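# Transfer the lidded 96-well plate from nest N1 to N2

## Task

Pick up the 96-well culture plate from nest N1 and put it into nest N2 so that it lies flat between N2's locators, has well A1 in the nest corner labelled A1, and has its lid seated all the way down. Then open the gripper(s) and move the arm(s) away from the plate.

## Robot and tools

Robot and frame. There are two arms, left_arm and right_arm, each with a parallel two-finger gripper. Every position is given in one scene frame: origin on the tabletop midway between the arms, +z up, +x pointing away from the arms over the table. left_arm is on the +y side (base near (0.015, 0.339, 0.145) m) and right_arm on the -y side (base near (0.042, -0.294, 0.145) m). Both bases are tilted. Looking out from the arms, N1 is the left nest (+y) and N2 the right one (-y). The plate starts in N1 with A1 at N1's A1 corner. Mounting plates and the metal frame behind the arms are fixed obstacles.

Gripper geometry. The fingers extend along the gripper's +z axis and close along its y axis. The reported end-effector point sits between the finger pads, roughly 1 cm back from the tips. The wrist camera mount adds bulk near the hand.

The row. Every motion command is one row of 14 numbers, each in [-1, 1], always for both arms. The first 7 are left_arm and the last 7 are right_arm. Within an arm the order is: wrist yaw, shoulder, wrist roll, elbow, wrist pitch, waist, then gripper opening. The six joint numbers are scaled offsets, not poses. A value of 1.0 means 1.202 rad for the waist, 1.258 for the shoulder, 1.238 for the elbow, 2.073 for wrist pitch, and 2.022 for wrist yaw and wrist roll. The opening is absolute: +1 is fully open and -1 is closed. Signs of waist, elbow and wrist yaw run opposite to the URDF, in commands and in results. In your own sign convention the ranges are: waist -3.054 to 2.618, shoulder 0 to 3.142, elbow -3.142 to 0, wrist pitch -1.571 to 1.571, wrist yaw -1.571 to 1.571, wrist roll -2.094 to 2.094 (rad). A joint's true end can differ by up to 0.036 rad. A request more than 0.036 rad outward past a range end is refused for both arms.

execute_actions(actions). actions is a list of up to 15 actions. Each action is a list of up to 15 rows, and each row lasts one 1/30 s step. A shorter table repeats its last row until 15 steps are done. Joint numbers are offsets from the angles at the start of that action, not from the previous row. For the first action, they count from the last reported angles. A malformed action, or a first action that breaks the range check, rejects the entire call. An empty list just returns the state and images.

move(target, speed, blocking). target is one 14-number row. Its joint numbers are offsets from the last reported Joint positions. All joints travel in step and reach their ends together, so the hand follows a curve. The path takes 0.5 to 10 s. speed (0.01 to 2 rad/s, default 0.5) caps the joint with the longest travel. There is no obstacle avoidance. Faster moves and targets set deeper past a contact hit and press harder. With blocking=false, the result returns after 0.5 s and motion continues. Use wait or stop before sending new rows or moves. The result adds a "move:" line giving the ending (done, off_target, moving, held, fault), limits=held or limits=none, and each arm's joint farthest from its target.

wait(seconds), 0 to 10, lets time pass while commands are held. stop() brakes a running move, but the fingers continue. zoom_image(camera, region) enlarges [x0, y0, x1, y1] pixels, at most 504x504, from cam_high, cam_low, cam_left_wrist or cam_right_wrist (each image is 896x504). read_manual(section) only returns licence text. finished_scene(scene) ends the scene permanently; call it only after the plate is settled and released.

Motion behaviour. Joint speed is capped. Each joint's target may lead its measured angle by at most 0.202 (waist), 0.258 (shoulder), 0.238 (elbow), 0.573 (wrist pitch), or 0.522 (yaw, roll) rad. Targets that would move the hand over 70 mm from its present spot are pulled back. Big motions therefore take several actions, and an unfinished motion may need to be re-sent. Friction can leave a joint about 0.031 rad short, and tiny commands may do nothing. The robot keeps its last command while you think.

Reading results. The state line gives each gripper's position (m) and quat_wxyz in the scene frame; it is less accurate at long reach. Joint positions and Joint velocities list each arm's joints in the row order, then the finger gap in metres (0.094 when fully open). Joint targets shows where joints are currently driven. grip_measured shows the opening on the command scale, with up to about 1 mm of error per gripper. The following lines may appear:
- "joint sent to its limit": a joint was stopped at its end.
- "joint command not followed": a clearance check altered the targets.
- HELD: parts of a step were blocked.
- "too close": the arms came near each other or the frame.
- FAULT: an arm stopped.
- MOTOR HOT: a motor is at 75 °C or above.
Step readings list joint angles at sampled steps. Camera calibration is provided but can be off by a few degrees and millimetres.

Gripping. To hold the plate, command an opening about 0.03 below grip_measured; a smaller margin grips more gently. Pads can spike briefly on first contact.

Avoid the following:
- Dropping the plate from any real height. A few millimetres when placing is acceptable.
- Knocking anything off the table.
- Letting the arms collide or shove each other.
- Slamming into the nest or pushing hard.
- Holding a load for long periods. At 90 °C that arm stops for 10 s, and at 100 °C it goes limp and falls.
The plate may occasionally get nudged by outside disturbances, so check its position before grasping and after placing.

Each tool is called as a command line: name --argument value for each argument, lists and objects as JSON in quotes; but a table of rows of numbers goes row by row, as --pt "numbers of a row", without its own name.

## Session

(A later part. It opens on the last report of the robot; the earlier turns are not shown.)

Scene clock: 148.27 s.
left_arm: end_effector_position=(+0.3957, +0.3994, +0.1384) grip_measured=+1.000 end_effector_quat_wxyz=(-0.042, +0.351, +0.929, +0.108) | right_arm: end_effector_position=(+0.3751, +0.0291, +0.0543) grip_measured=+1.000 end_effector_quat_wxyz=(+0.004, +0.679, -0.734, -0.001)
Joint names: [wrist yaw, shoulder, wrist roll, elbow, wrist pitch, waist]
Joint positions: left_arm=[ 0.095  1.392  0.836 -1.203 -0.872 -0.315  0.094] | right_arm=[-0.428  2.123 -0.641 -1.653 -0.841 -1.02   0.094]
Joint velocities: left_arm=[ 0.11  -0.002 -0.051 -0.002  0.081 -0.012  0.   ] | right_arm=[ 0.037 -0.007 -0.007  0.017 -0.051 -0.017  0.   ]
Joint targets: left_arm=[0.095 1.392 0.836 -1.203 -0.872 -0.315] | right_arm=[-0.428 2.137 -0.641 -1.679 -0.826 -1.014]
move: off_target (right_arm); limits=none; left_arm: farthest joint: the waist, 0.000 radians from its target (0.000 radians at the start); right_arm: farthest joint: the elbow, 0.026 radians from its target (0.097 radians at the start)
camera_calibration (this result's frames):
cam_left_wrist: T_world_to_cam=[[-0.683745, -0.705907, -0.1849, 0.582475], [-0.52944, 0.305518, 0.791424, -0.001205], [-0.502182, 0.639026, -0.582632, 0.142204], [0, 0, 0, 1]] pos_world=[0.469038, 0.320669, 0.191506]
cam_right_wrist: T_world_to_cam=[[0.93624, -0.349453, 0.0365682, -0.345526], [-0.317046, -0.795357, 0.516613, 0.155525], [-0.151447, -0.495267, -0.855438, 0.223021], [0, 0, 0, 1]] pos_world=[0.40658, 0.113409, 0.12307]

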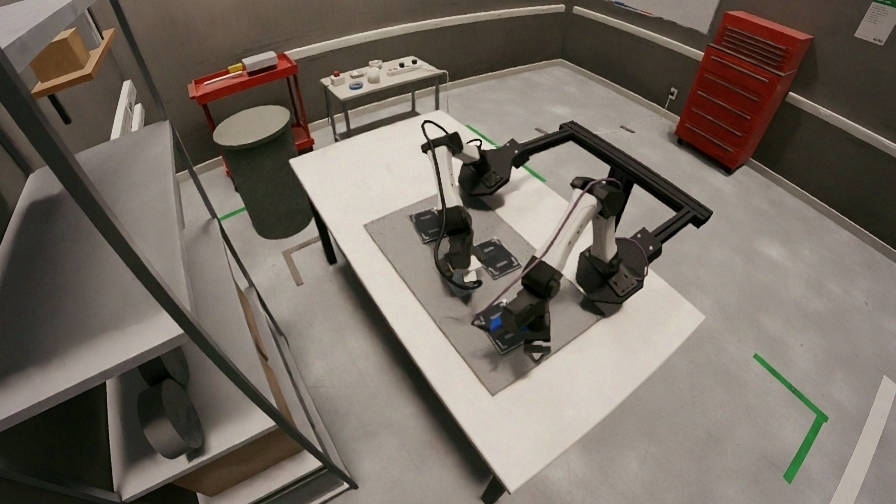

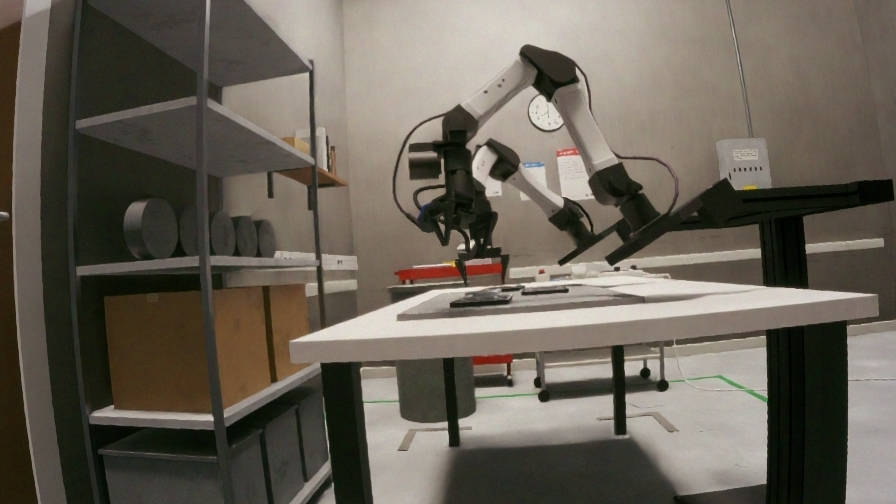

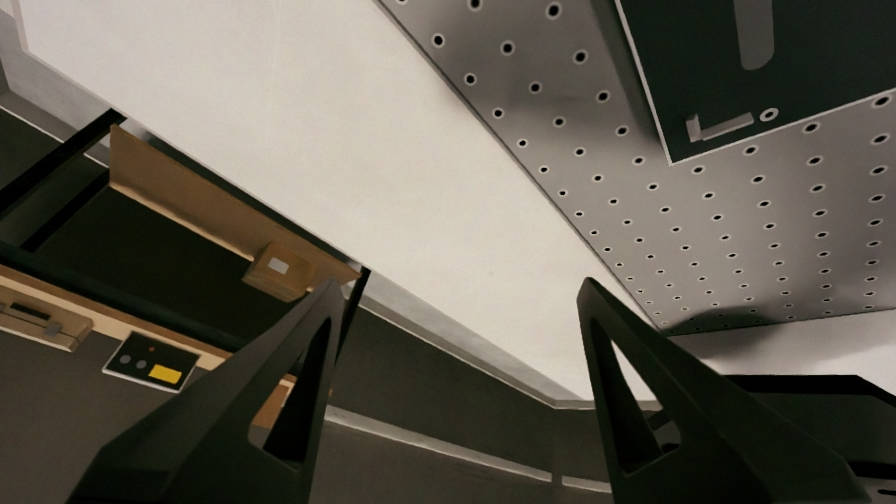

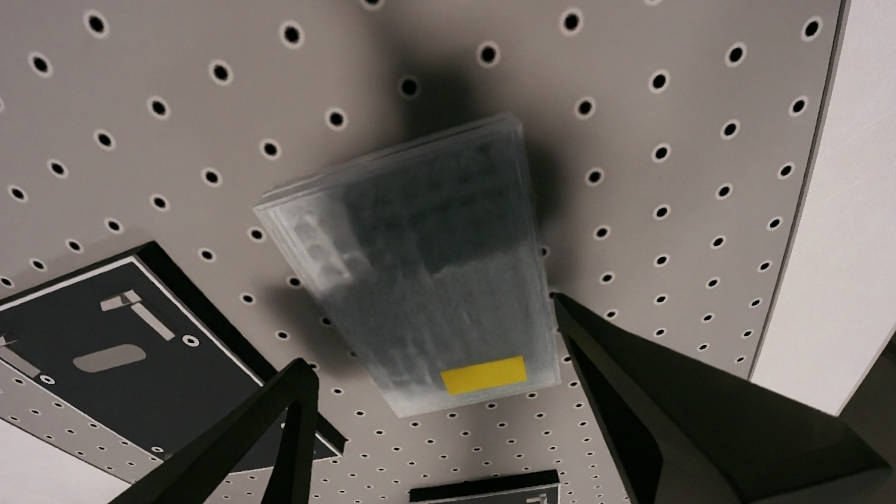

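move --target '[0,0,0,0,0,0,1, 0.006,0.04,-0.01,0.03,0.038,0.018,1]' --speed 0.06

Scene clock: 160.13 s.
left_arm: end_effector_position=(+0.3957, +0.3994, +0.1384) grip_measured=+1.000 end_effector_quat_wxyz=(-0.042, +0.351, +0.929, +0.108) | right_arm: end_effector_position=(+0.3756, +0.0311, +0.0350) grip_measured=+1.000 end_effector_quat_wxyz=(+0.001, +0.675, -0.738, -0.000)
Joint names: [wrist yaw, shoulder, wrist roll, elbow, wrist pitch, waist]
Joint positions: left_arm=[ 0.095  1.392  0.836 -1.203 -0.872 -0.315  0.094] | right_arm=[-0.427  2.159 -0.649 -1.638 -0.777 -1.004  0.094]
Joint velocities: left_arm=[-0.007  0.002 -0.022 -0.002  0.022 -0.007  0.   ] | right_arm=[ 0.007  0.002  0.037  0.002  0.022 -0.012  0.   ]
Joint targets: left_arm=[0.095 1.392 0.836 -1.203 -0.872 -0.315] | right_arm=[-0.416 2.174 -0.661 -1.616 -0.762 -0.998]
move: off_target (right_arm); limits=none; left_arm: farthest joint: the waist, 0.000 radians from its target (0.000 radians at the start); right_arm: farthest joint: the elbow, 0.023 radians from its target (0.037 radians at the start)
camera_calibration (this result's frames):
cam_left_wrist: T_world_to_cam=[[-0.683745, -0.705907, -0.1849, 0.582475], [-0.52944, 0.305518, 0.791424, -0.001205], [-0.502182, 0.639026, -0.582632, 0.142204], [0, 0, 0, 1]] pos_world=[0.469038, 0.320669, 0.191506]
cam_right_wrist: T_world_to_cam=[[0.932145, -0.359701, 0.041486, -0.342906], [-0.328854, -0.793069, 0.512734, 0.17177], [-0.15153, -0.491586, -0.857544, 0.207627], [0, 0, 0, 1]] pos_world=[0.407587, 0.114948, 0.104202]

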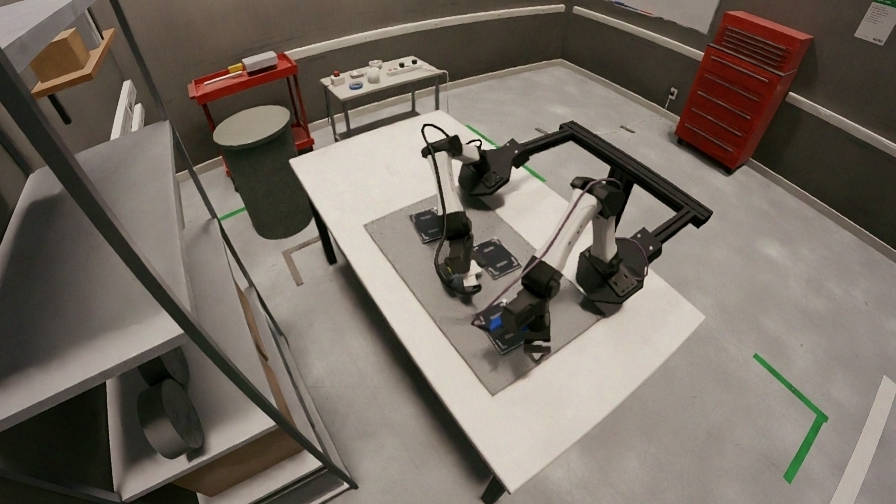

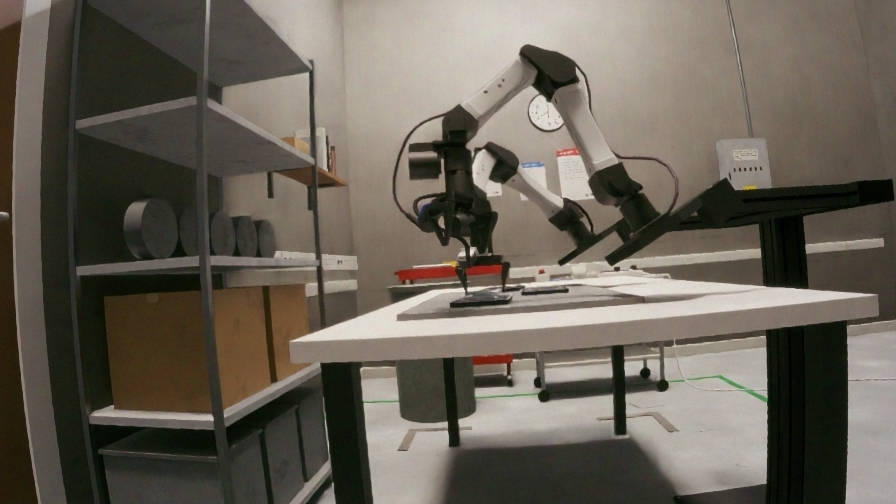

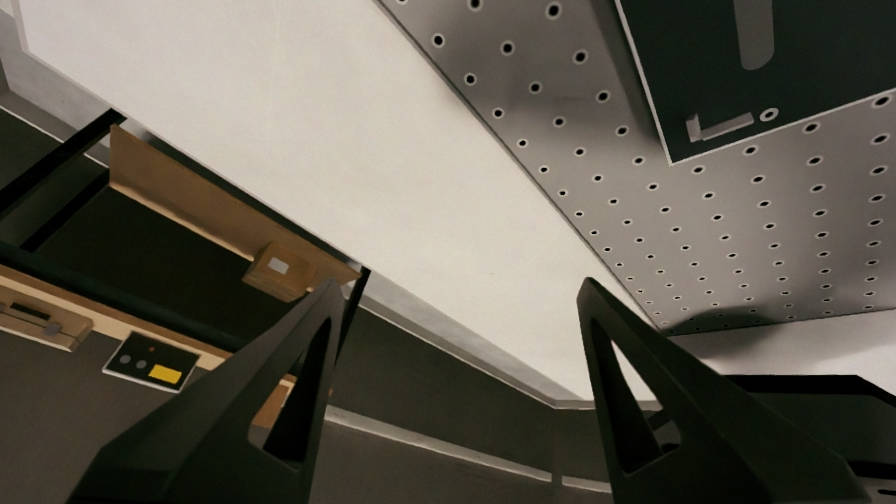

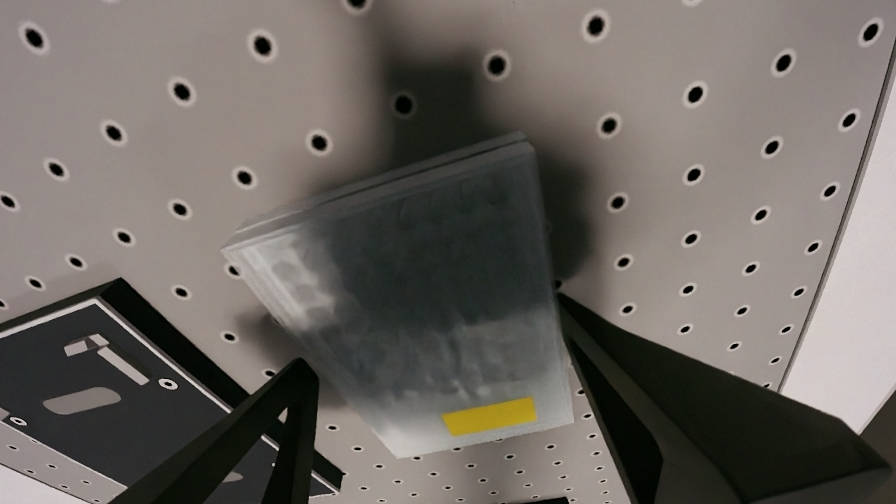

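move --target '[0,0,0,0,0,0,1, 0.004,0.017,-0.003,0.018,0.013,0.006,1]' --speed 0.03

Scene clock: 164.70 s.
left_arm: end_effector_position=(+0.3957, +0.3994, +0.1384) grip_measured=+1.000 end_effector_quat_wxyz=(-0.042, +0.351, +0.929, +0.108) | right_arm: end_effector_position=(+0.3775, +0.0333, +0.0350) grip_measured=+1.000 end_effector_quat_wxyz=(-0.005, +0.673, -0.739, -0.001)
Joint names: [wrist yaw, shoulder, wrist roll, elbow, wrist pitch, waist]
Joint positions: left_arm=[ 0.095  1.392  0.836 -1.203 -0.872 -0.315  0.094] | right_arm=[-0.426  2.159 -0.649 -1.638 -0.765 -1.004  0.094]
Joint velocities: left_arm=[-0.037  0.002 -0.037  0.017  0.007 -0.007  0.   ] | right_arm=[ 0.051  0.022 -0.051  0.002 -0.022  0.002  0.   ]
Joint targets: left_arm=[0.095 1.392 0.836 -1.203 -0.872 -0.315] | right_arm=[-0.419 2.181 -0.655 -1.616 -0.750 -0.997]
move: off_target (right_arm); limits=none; left_arm: farthest joint: the waist, 0.000 radians from its target (0.000 radians at the start); right_arm: farthest joint: the elbow, 0.023 radians from its target (0.023 radians at the start)
camera_calibration (this result's frames):
cam_left_wrist: T_world_to_cam=[[-0.683745, -0.705907, -0.1849, 0.582475], [-0.52944, 0.305518, 0.791424, -0.001205], [-0.502182, 0.639026, -0.582632, 0.142204], [0, 0, 0, 1]] pos_world=[0.469038, 0.320669, 0.191506]
cam_right_wrist: T_world_to_cam=[[0.930002, -0.364776, 0.0451151, -0.343016], [-0.336527, -0.795694, 0.503608, 0.177359], [-0.147806, -0.483539, -0.862753, 0.207468], [0, 0, 0, 1]] pos_world=[0.409357, 0.116319, 0.10515]

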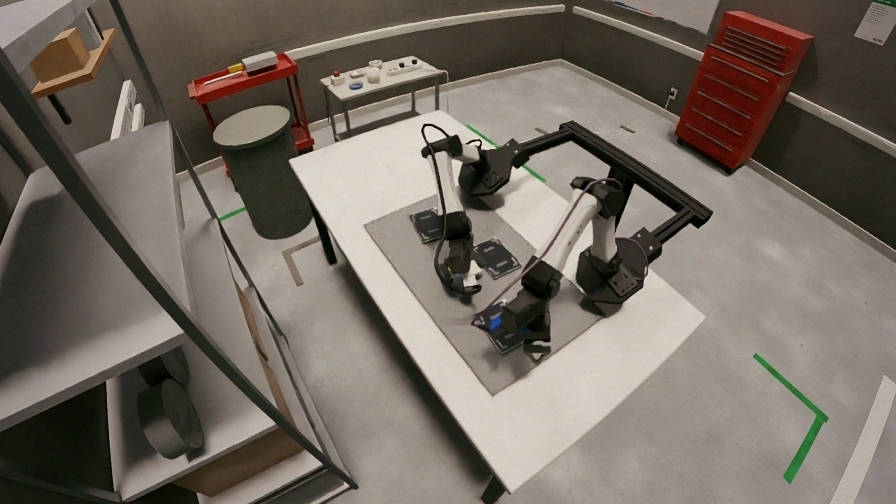

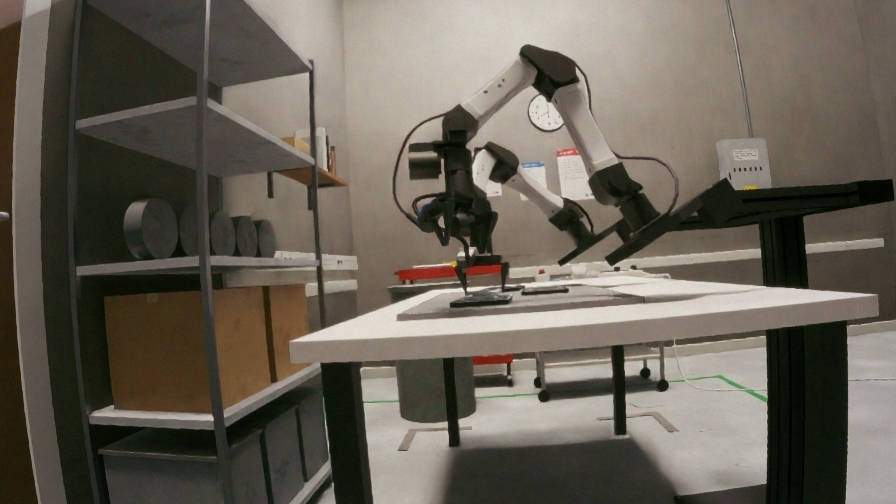

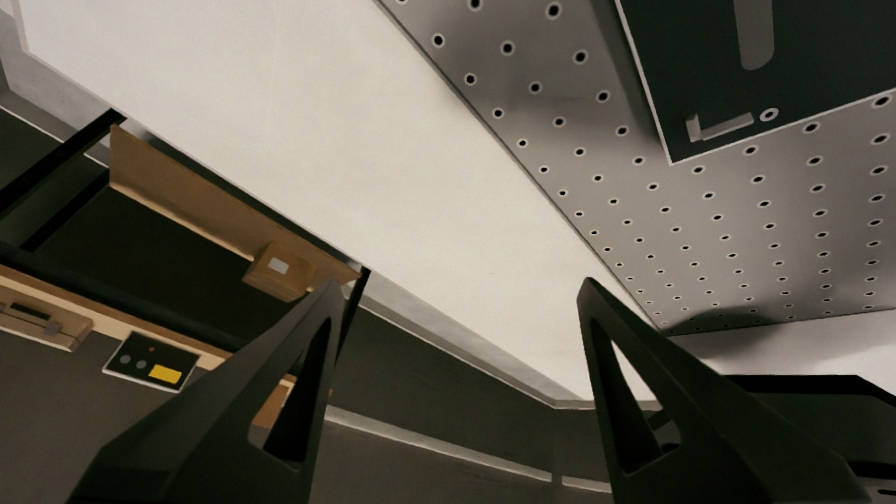

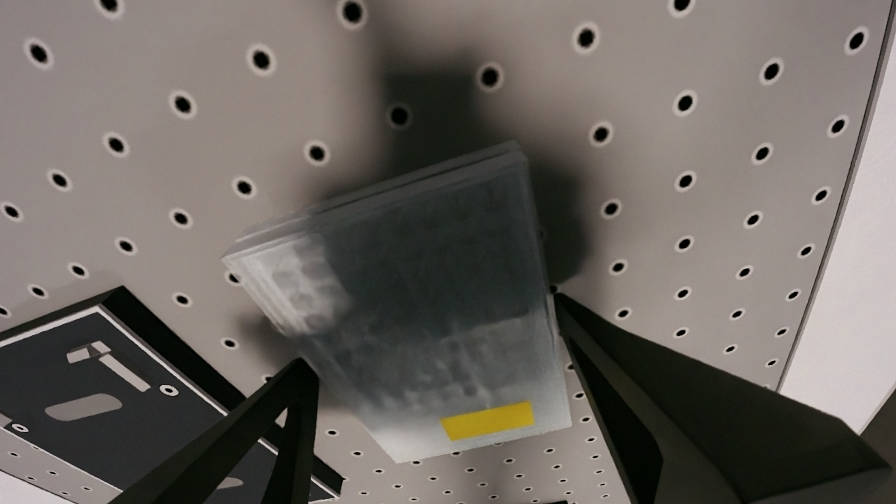

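move --target '[0,0,0,0,0,0,1, 0,0.028,0,0.026,0,0,1]' --speed 0.03

Scene clock: 168.67 s.
left_arm: end_effector_position=(+0.3957, +0.3994, +0.1384) grip_measured=+1.000 end_effector_quat_wxyz=(-0.042, +0.351, +0.929, +0.108) | right_arm: end_effector_position=(+0.3709, +0.0314, +0.0269) grip_measured=+1.000 end_effector_quat_wxyz=(+0.006, +0.677, -0.736, +0.001)
Joint names: [wrist yaw, shoulder, wrist roll, elbow, wrist pitch, waist]
Joint positions: left_arm=[ 0.095  1.392  0.836 -1.203 -0.872 -0.315  0.094] | right_arm=[-0.427  2.178 -0.649 -1.632 -0.764 -1.004  0.094]
Joint velocities: left_arm=[-0.022  0.002 -0.051  0.012 -0.051 -0.012  0.   ] | right_arm=[0.037 0.012 0.022 0.017 0.051 0.007 0.   ]
Joint targets: left_arm=[0.095 1.392 0.836 -1.203 -0.872 -0.315] | right_arm=[-0.426 2.195 -0.649 -1.606 -0.765 -1.004]
move: off_target (right_arm); limits=none; left_arm: farthest joint: the waist, 0.000 radians from its target (0.000 radians at the start); right_arm: farthest joint: the elbow, 0.026 radians from its target (0.033 radians at the start)
camera_calibration (this result's frames):
cam_left_wrist: T_world_to_cam=[[-0.683745, -0.705907, -0.1849, 0.582475], [-0.52944, 0.305518, 0.791424, -0.001205], [-0.502182, 0.639026, -0.582632, 0.142204], [0, 0, 0, 1]] pos_world=[0.469038, 0.320669, 0.191506]
cam_right_wrist: T_world_to_cam=[[0.934173, -0.3548, 0.0379266, -0.338906], [-0.321373, -0.790414, 0.521503, 0.171504], [-0.155052, -0.499362, -0.852406, 0.201459], [0, 0, 0, 1]] pos_world=[0.40295, 0.115916, 0.095139]

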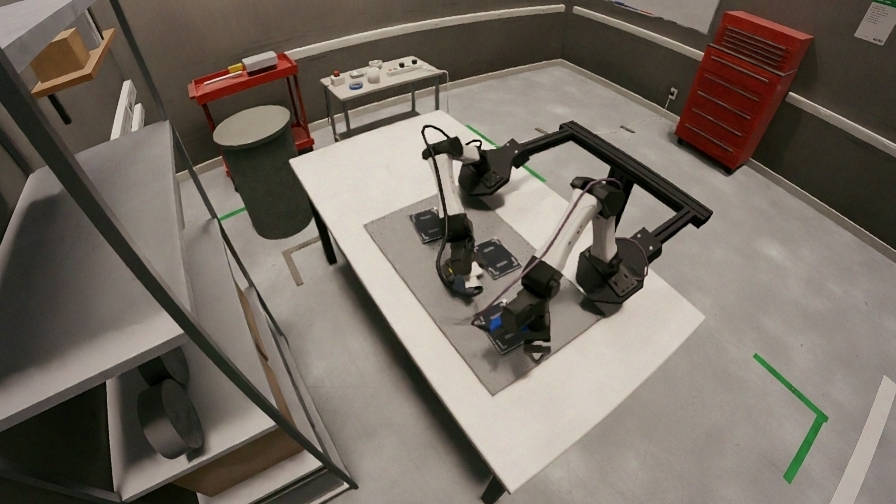

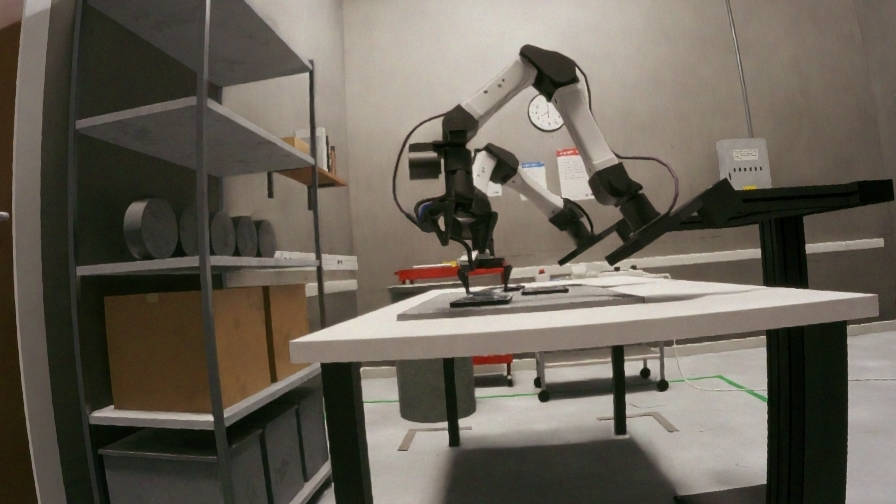

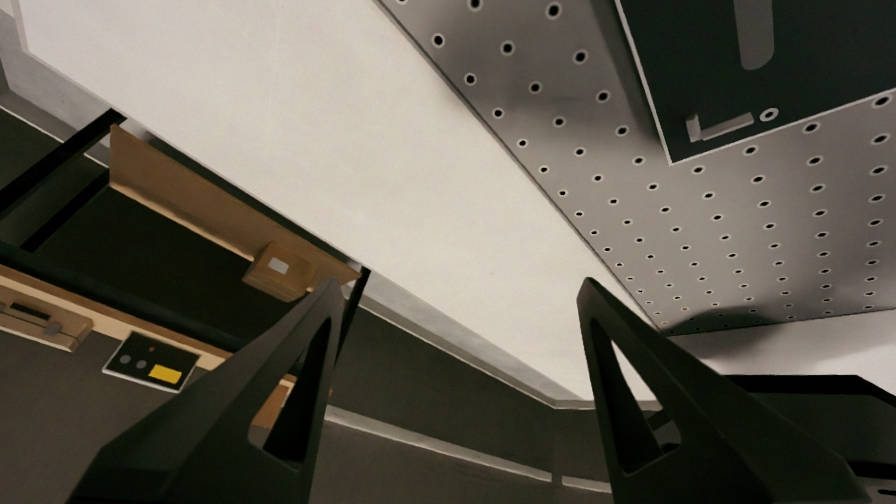

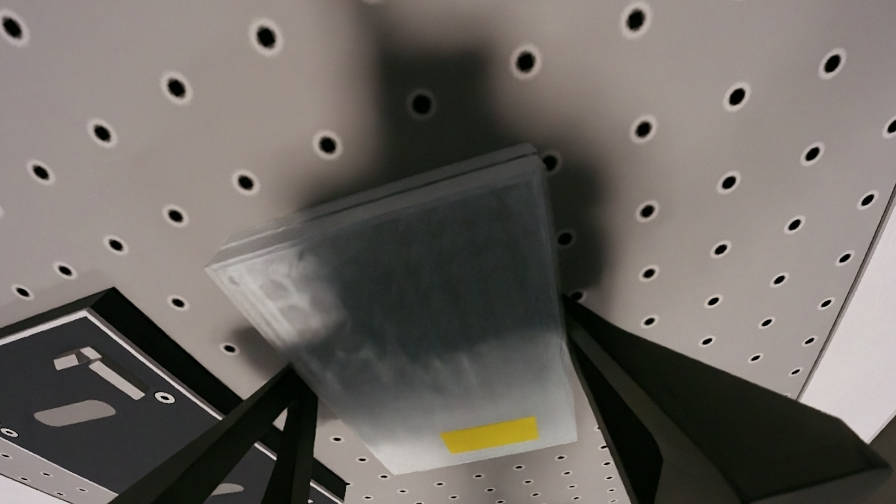

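move --target '[0,0,0,0,0,0,1, 0,-0.022,0,0,0,0,1]' --speed 0.03

Scene clock: 174.40 s.
left_arm: end_effector_position=(+0.3957, +0.3994, +0.1384) grip_measured=+1.000 end_effector_quat_wxyz=(-0.042, +0.351, +0.929, +0.108) | right_arm: end_effector_position=(+0.3720, +0.0315, +0.0285) grip_measured=+1.000 end_effector_quat_wxyz=(+0.004, +0.676, -0.737, +0.000)
Joint names: [wrist yaw, shoulder, wrist roll, elbow, wrist pitch, waist]
Joint positions: left_arm=[ 0.095  1.392  0.836 -1.203 -0.872 -0.315  0.094] | right_arm=[-0.427  2.173 -0.649 -1.632 -0.764 -1.004  0.094]
Joint velocities: left_arm=[ 0.051  0.002  0.037  0.007 -0.007  0.012  0.   ] | right_arm=[-0.037 -0.002 -0.066  0.012 -0.037 -0.002  0.   ]
Joint targets: left_arm=[0.095 1.392 0.836 -1.203 -0.872 -0.315] | right_arm=[-0.427 2.150 -0.649 -1.632 -0.764 -1.004]
move: off_target (right_arm); limits=none; left_arm: farthest joint: the waist, 0.000 radians from its target (0.000 radians at the start); right_arm: farthest joint: the shoulder, 0.023 radians from its target (0.027 radians at the start)
camera_calibration (this result's frames):
cam_left_wrist: T_world_to_cam=[[-0.683745, -0.705907, -0.1849, 0.582475], [-0.52944, 0.305518, 0.791424, -0.001205], [-0.502182, 0.639026, -0.582632, 0.142204], [0, 0, 0, 1]] pos_world=[0.469038, 0.320669, 0.191506]
cam_right_wrist: T_world_to_cam=[[0.933455, -0.356533, 0.0393219, -0.339658], [-0.324084, -0.791322, 0.518439, 0.17227], [-0.153724, -0.496683, -0.85421, 0.202513], [0, 0, 0, 1]] pos_world=[0.404016, 0.115806, 0.097033]

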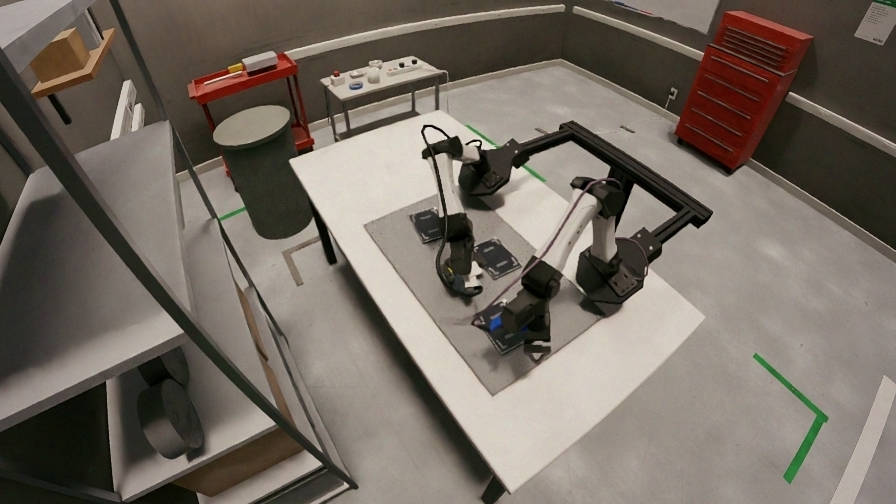

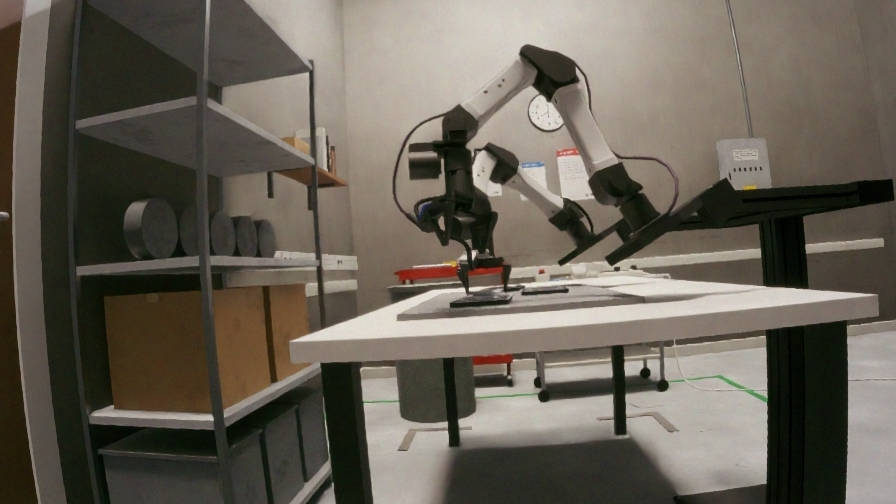

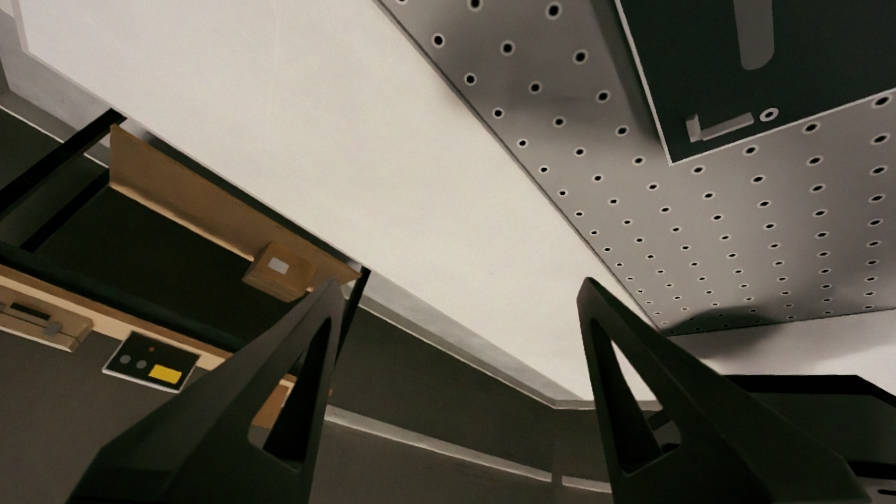

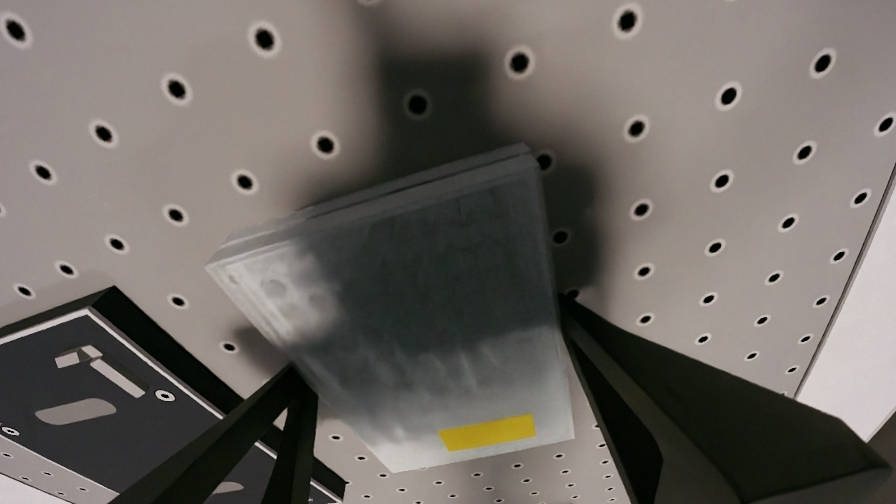

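move --target '[0,0,0,0,0,0,1, 0,-0.027,0,0,0,0,1]' --speed 0.03

Scene clock: 177.97 s.
left_arm: end_effector_position=(+0.3957, +0.3994, +0.1384) grip_measured=+1.000 end_effector_quat_wxyz=(-0.042, +0.351, +0.929, +0.108) | right_arm: end_effector_position=(+0.3752, +0.0319, +0.0330) grip_measured=+1.000 end_effector_quat_wxyz=(-0.001, +0.674, -0.738, -0.000)
Joint names: [wrist yaw, shoulder, wrist roll, elbow, wrist pitch, waist]
Joint positions: left_arm=[ 0.095  1.392  0.836 -1.203 -0.872 -0.315  0.094] | right_arm=[-0.427  2.161 -0.649 -1.632 -0.764 -1.004  0.094]
Joint velocities: left_arm=[-0.022 -0.002 -0.037  0.007 -0.007 -0.007  0.   ] | right_arm=[ 0.007  0.007 -0.037 -0.007  0.007  0.002  0.   ]
Joint targets: left_arm=[0.095 1.392 0.836 -1.203 -0.872 -0.315] | right_arm=[-0.427 2.140 -0.649 -1.632 -0.764 -1.004]
move: off_target (right_arm); limits=none; left_arm: farthest joint: the waist, 0.000 radians from its target (0.000 radians at the start); right_arm: farthest joint: the shoulder, 0.022 radians from its target (0.034 radians at the start)
camera_calibration (this result's frames):
cam_left_wrist: T_world_to_cam=[[-0.683745, -0.705907, -0.1849, 0.582475], [-0.52944, 0.305518, 0.791424, -0.001205], [-0.502182, 0.639026, -0.582632, 0.142204], [0, 0, 0, 1]] pos_world=[0.469038, 0.320669, 0.191506]
cam_right_wrist: T_world_to_cam=[[0.93133, -0.361588, 0.0433425, -0.341834], [-0.331936, -0.793886, 0.509473, 0.174527], [-0.149811, -0.488875, -0.859394, 0.20556], [0, 0, 0, 1]] pos_world=[0.407087, 0.115445, 0.102556]

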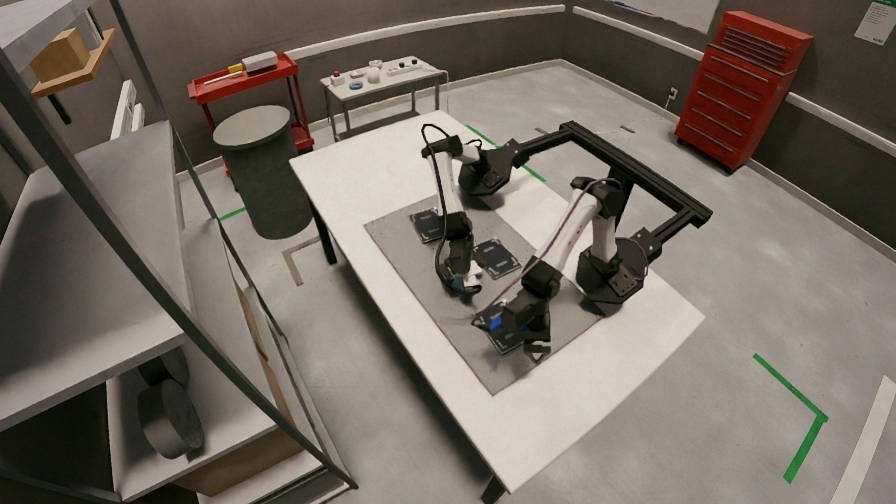

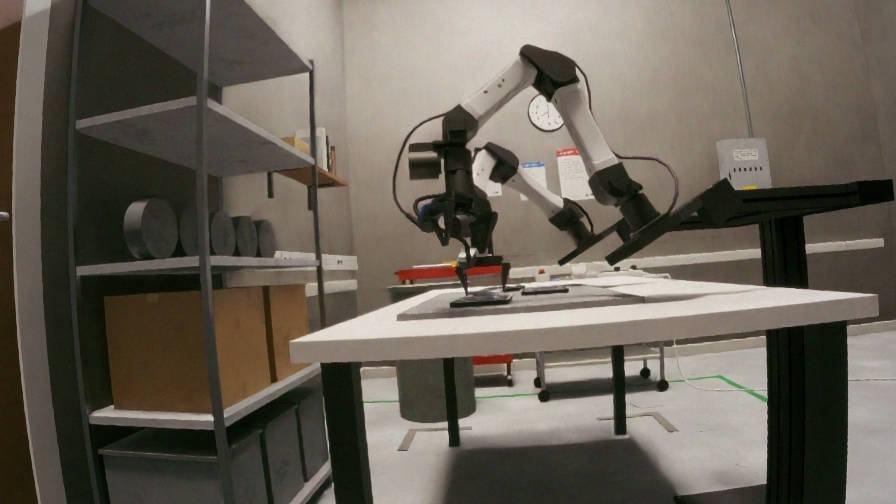

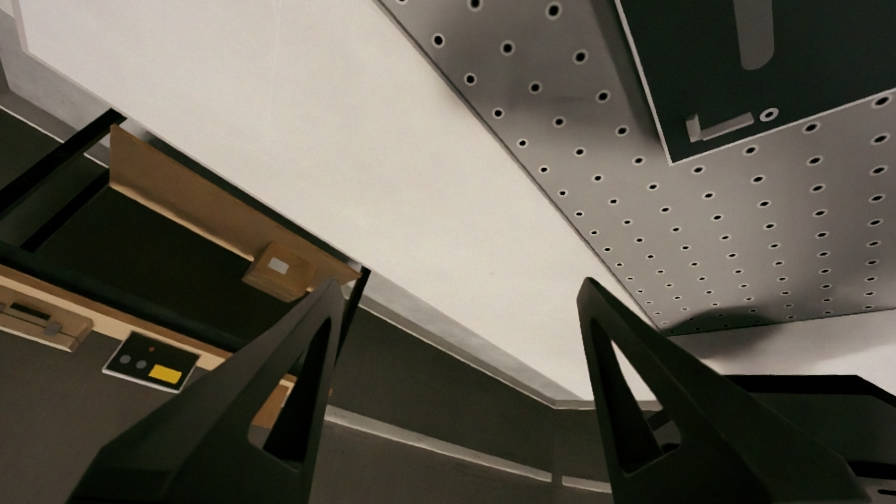

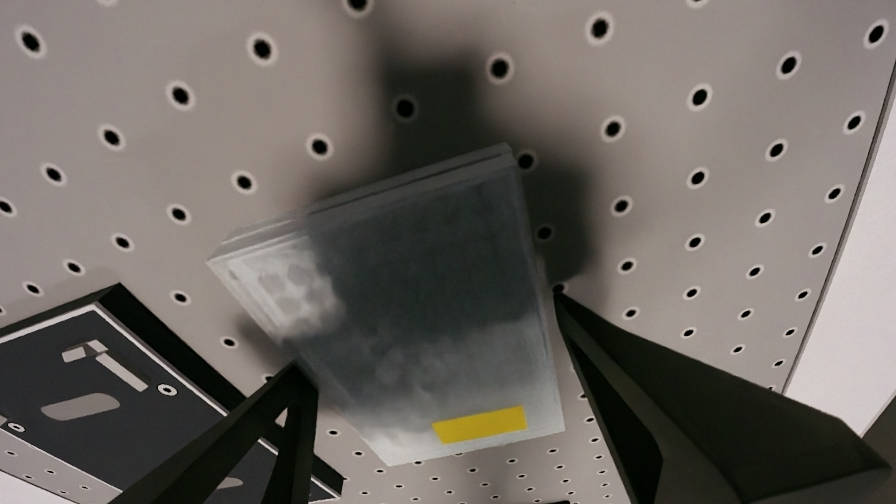

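move --target '[0,0,0,0,0,0,1, 0,0.017,0,0,0,0,1]' --speed 0.03

Scene clock: 187.07 s.
left_arm: end_effector_position=(+0.3957, +0.3994, +0.1384) grip_measured=+1.000 end_effector_quat_wxyz=(-0.042, +0.351, +0.929, +0.108) | right_arm: end_effector_position=(+0.3752, +0.0319, +0.0330) grip_measured=+1.000 end_effector_quat_wxyz=(-0.001, +0.674, -0.738, -0.000)
Joint names: [wrist yaw, shoulder, wrist roll, elbow, wrist pitch, waist]
Joint positions: left_arm=[ 0.095  1.392  0.836 -1.203 -0.872 -0.315  0.094] | right_arm=[-0.427  2.161 -0.649 -1.632 -0.764 -1.004  0.094]
Joint velocities: left_arm=[ 0.037  0.007  0.022 -0.002 -0.007  0.002  0.   ] | right_arm=[-0.007  0.007  0.007 -0.012  0.007  0.017  0.   ]
Joint targets: left_arm=[0.095 1.392 0.836 -1.203 -0.872 -0.315] | right_arm=[-0.427 2.183 -0.649 -1.632 -0.764 -1.004]
move: off_target (right_arm); limits=none; left_arm: farthest joint: the waist, 0.000 radians from its target (0.000 radians at the start); right_arm: farthest joint: the shoulder, 0.021 radians from its target (0.021 radians at the start)
camera_calibration (this result's frames):
cam_left_wrist: T_world_to_cam=[[-0.683745, -0.705907, -0.1849, 0.582475], [-0.52944, 0.305518, 0.791424, -0.001205], [-0.502182, 0.639026, -0.582632, 0.142204], [0, 0, 0, 1]] pos_world=[0.469038, 0.320669, 0.191506]
cam_right_wrist: T_world_to_cam=[[0.93133, -0.361588, 0.0433425, -0.341834], [-0.331936, -0.793886, 0.509473, 0.174527], [-0.149811, -0.488875, -0.859394, 0.20556], [0, 0, 0, 1]] pos_world=[0.407087, 0.115445, 0.102556]

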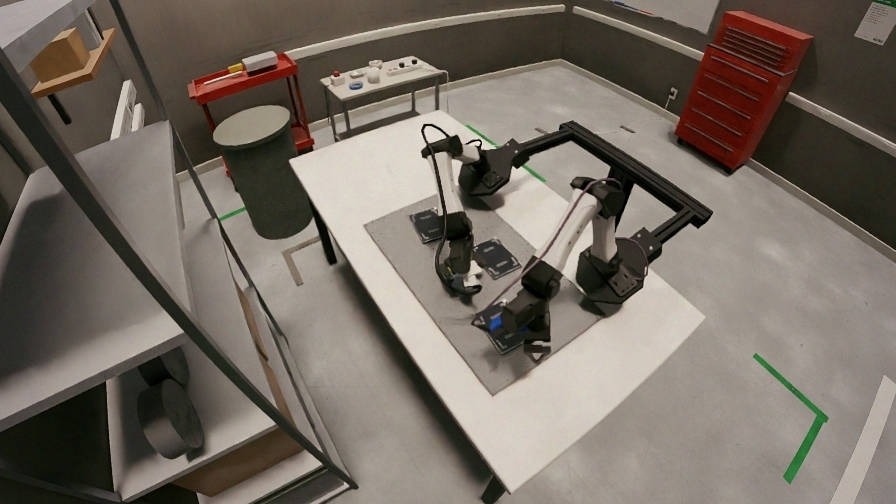

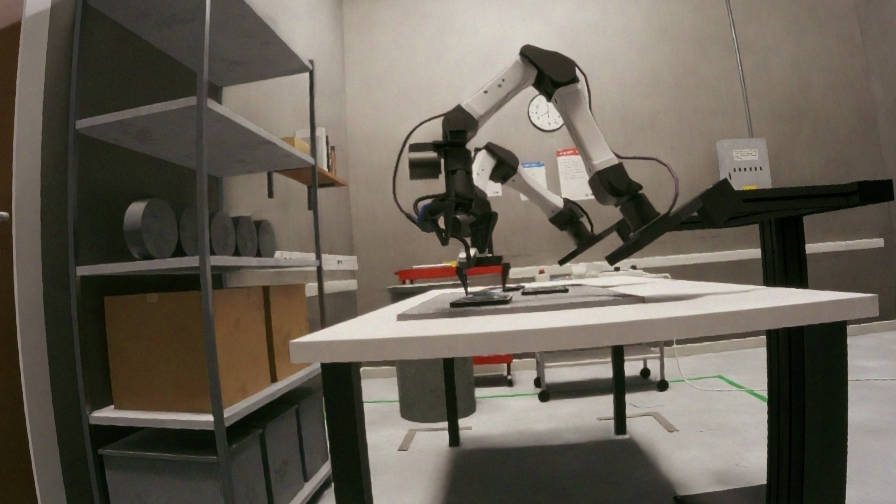

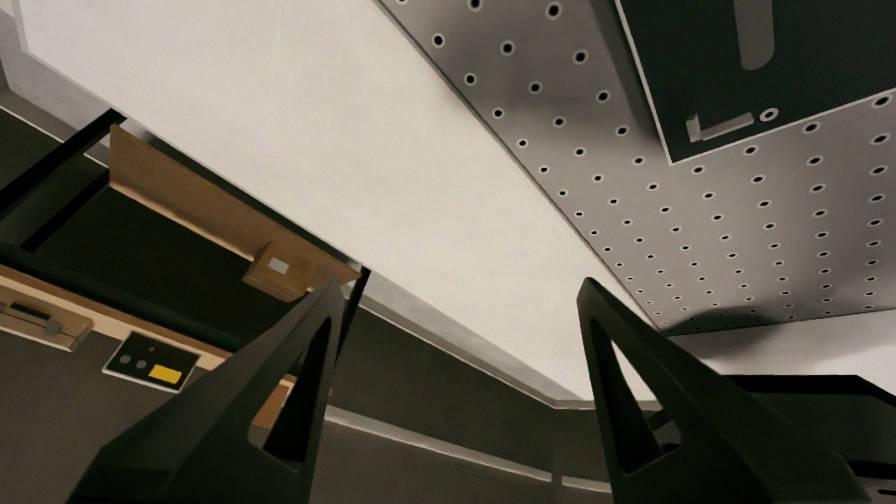

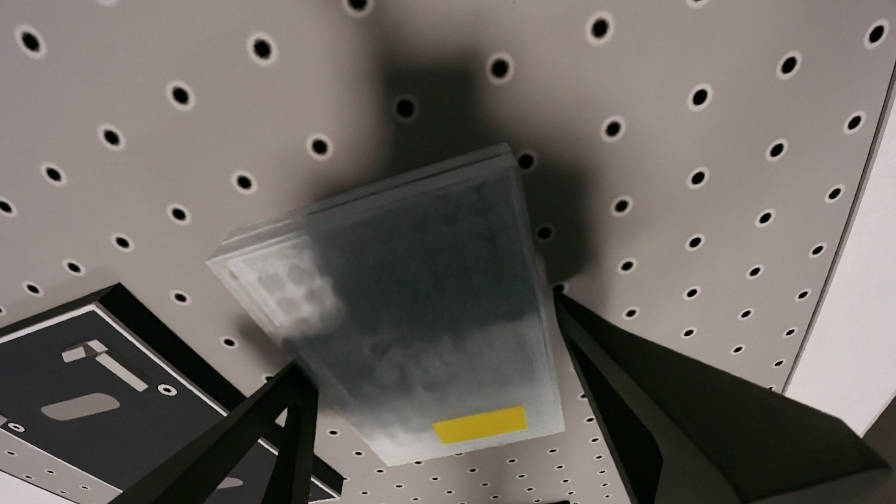

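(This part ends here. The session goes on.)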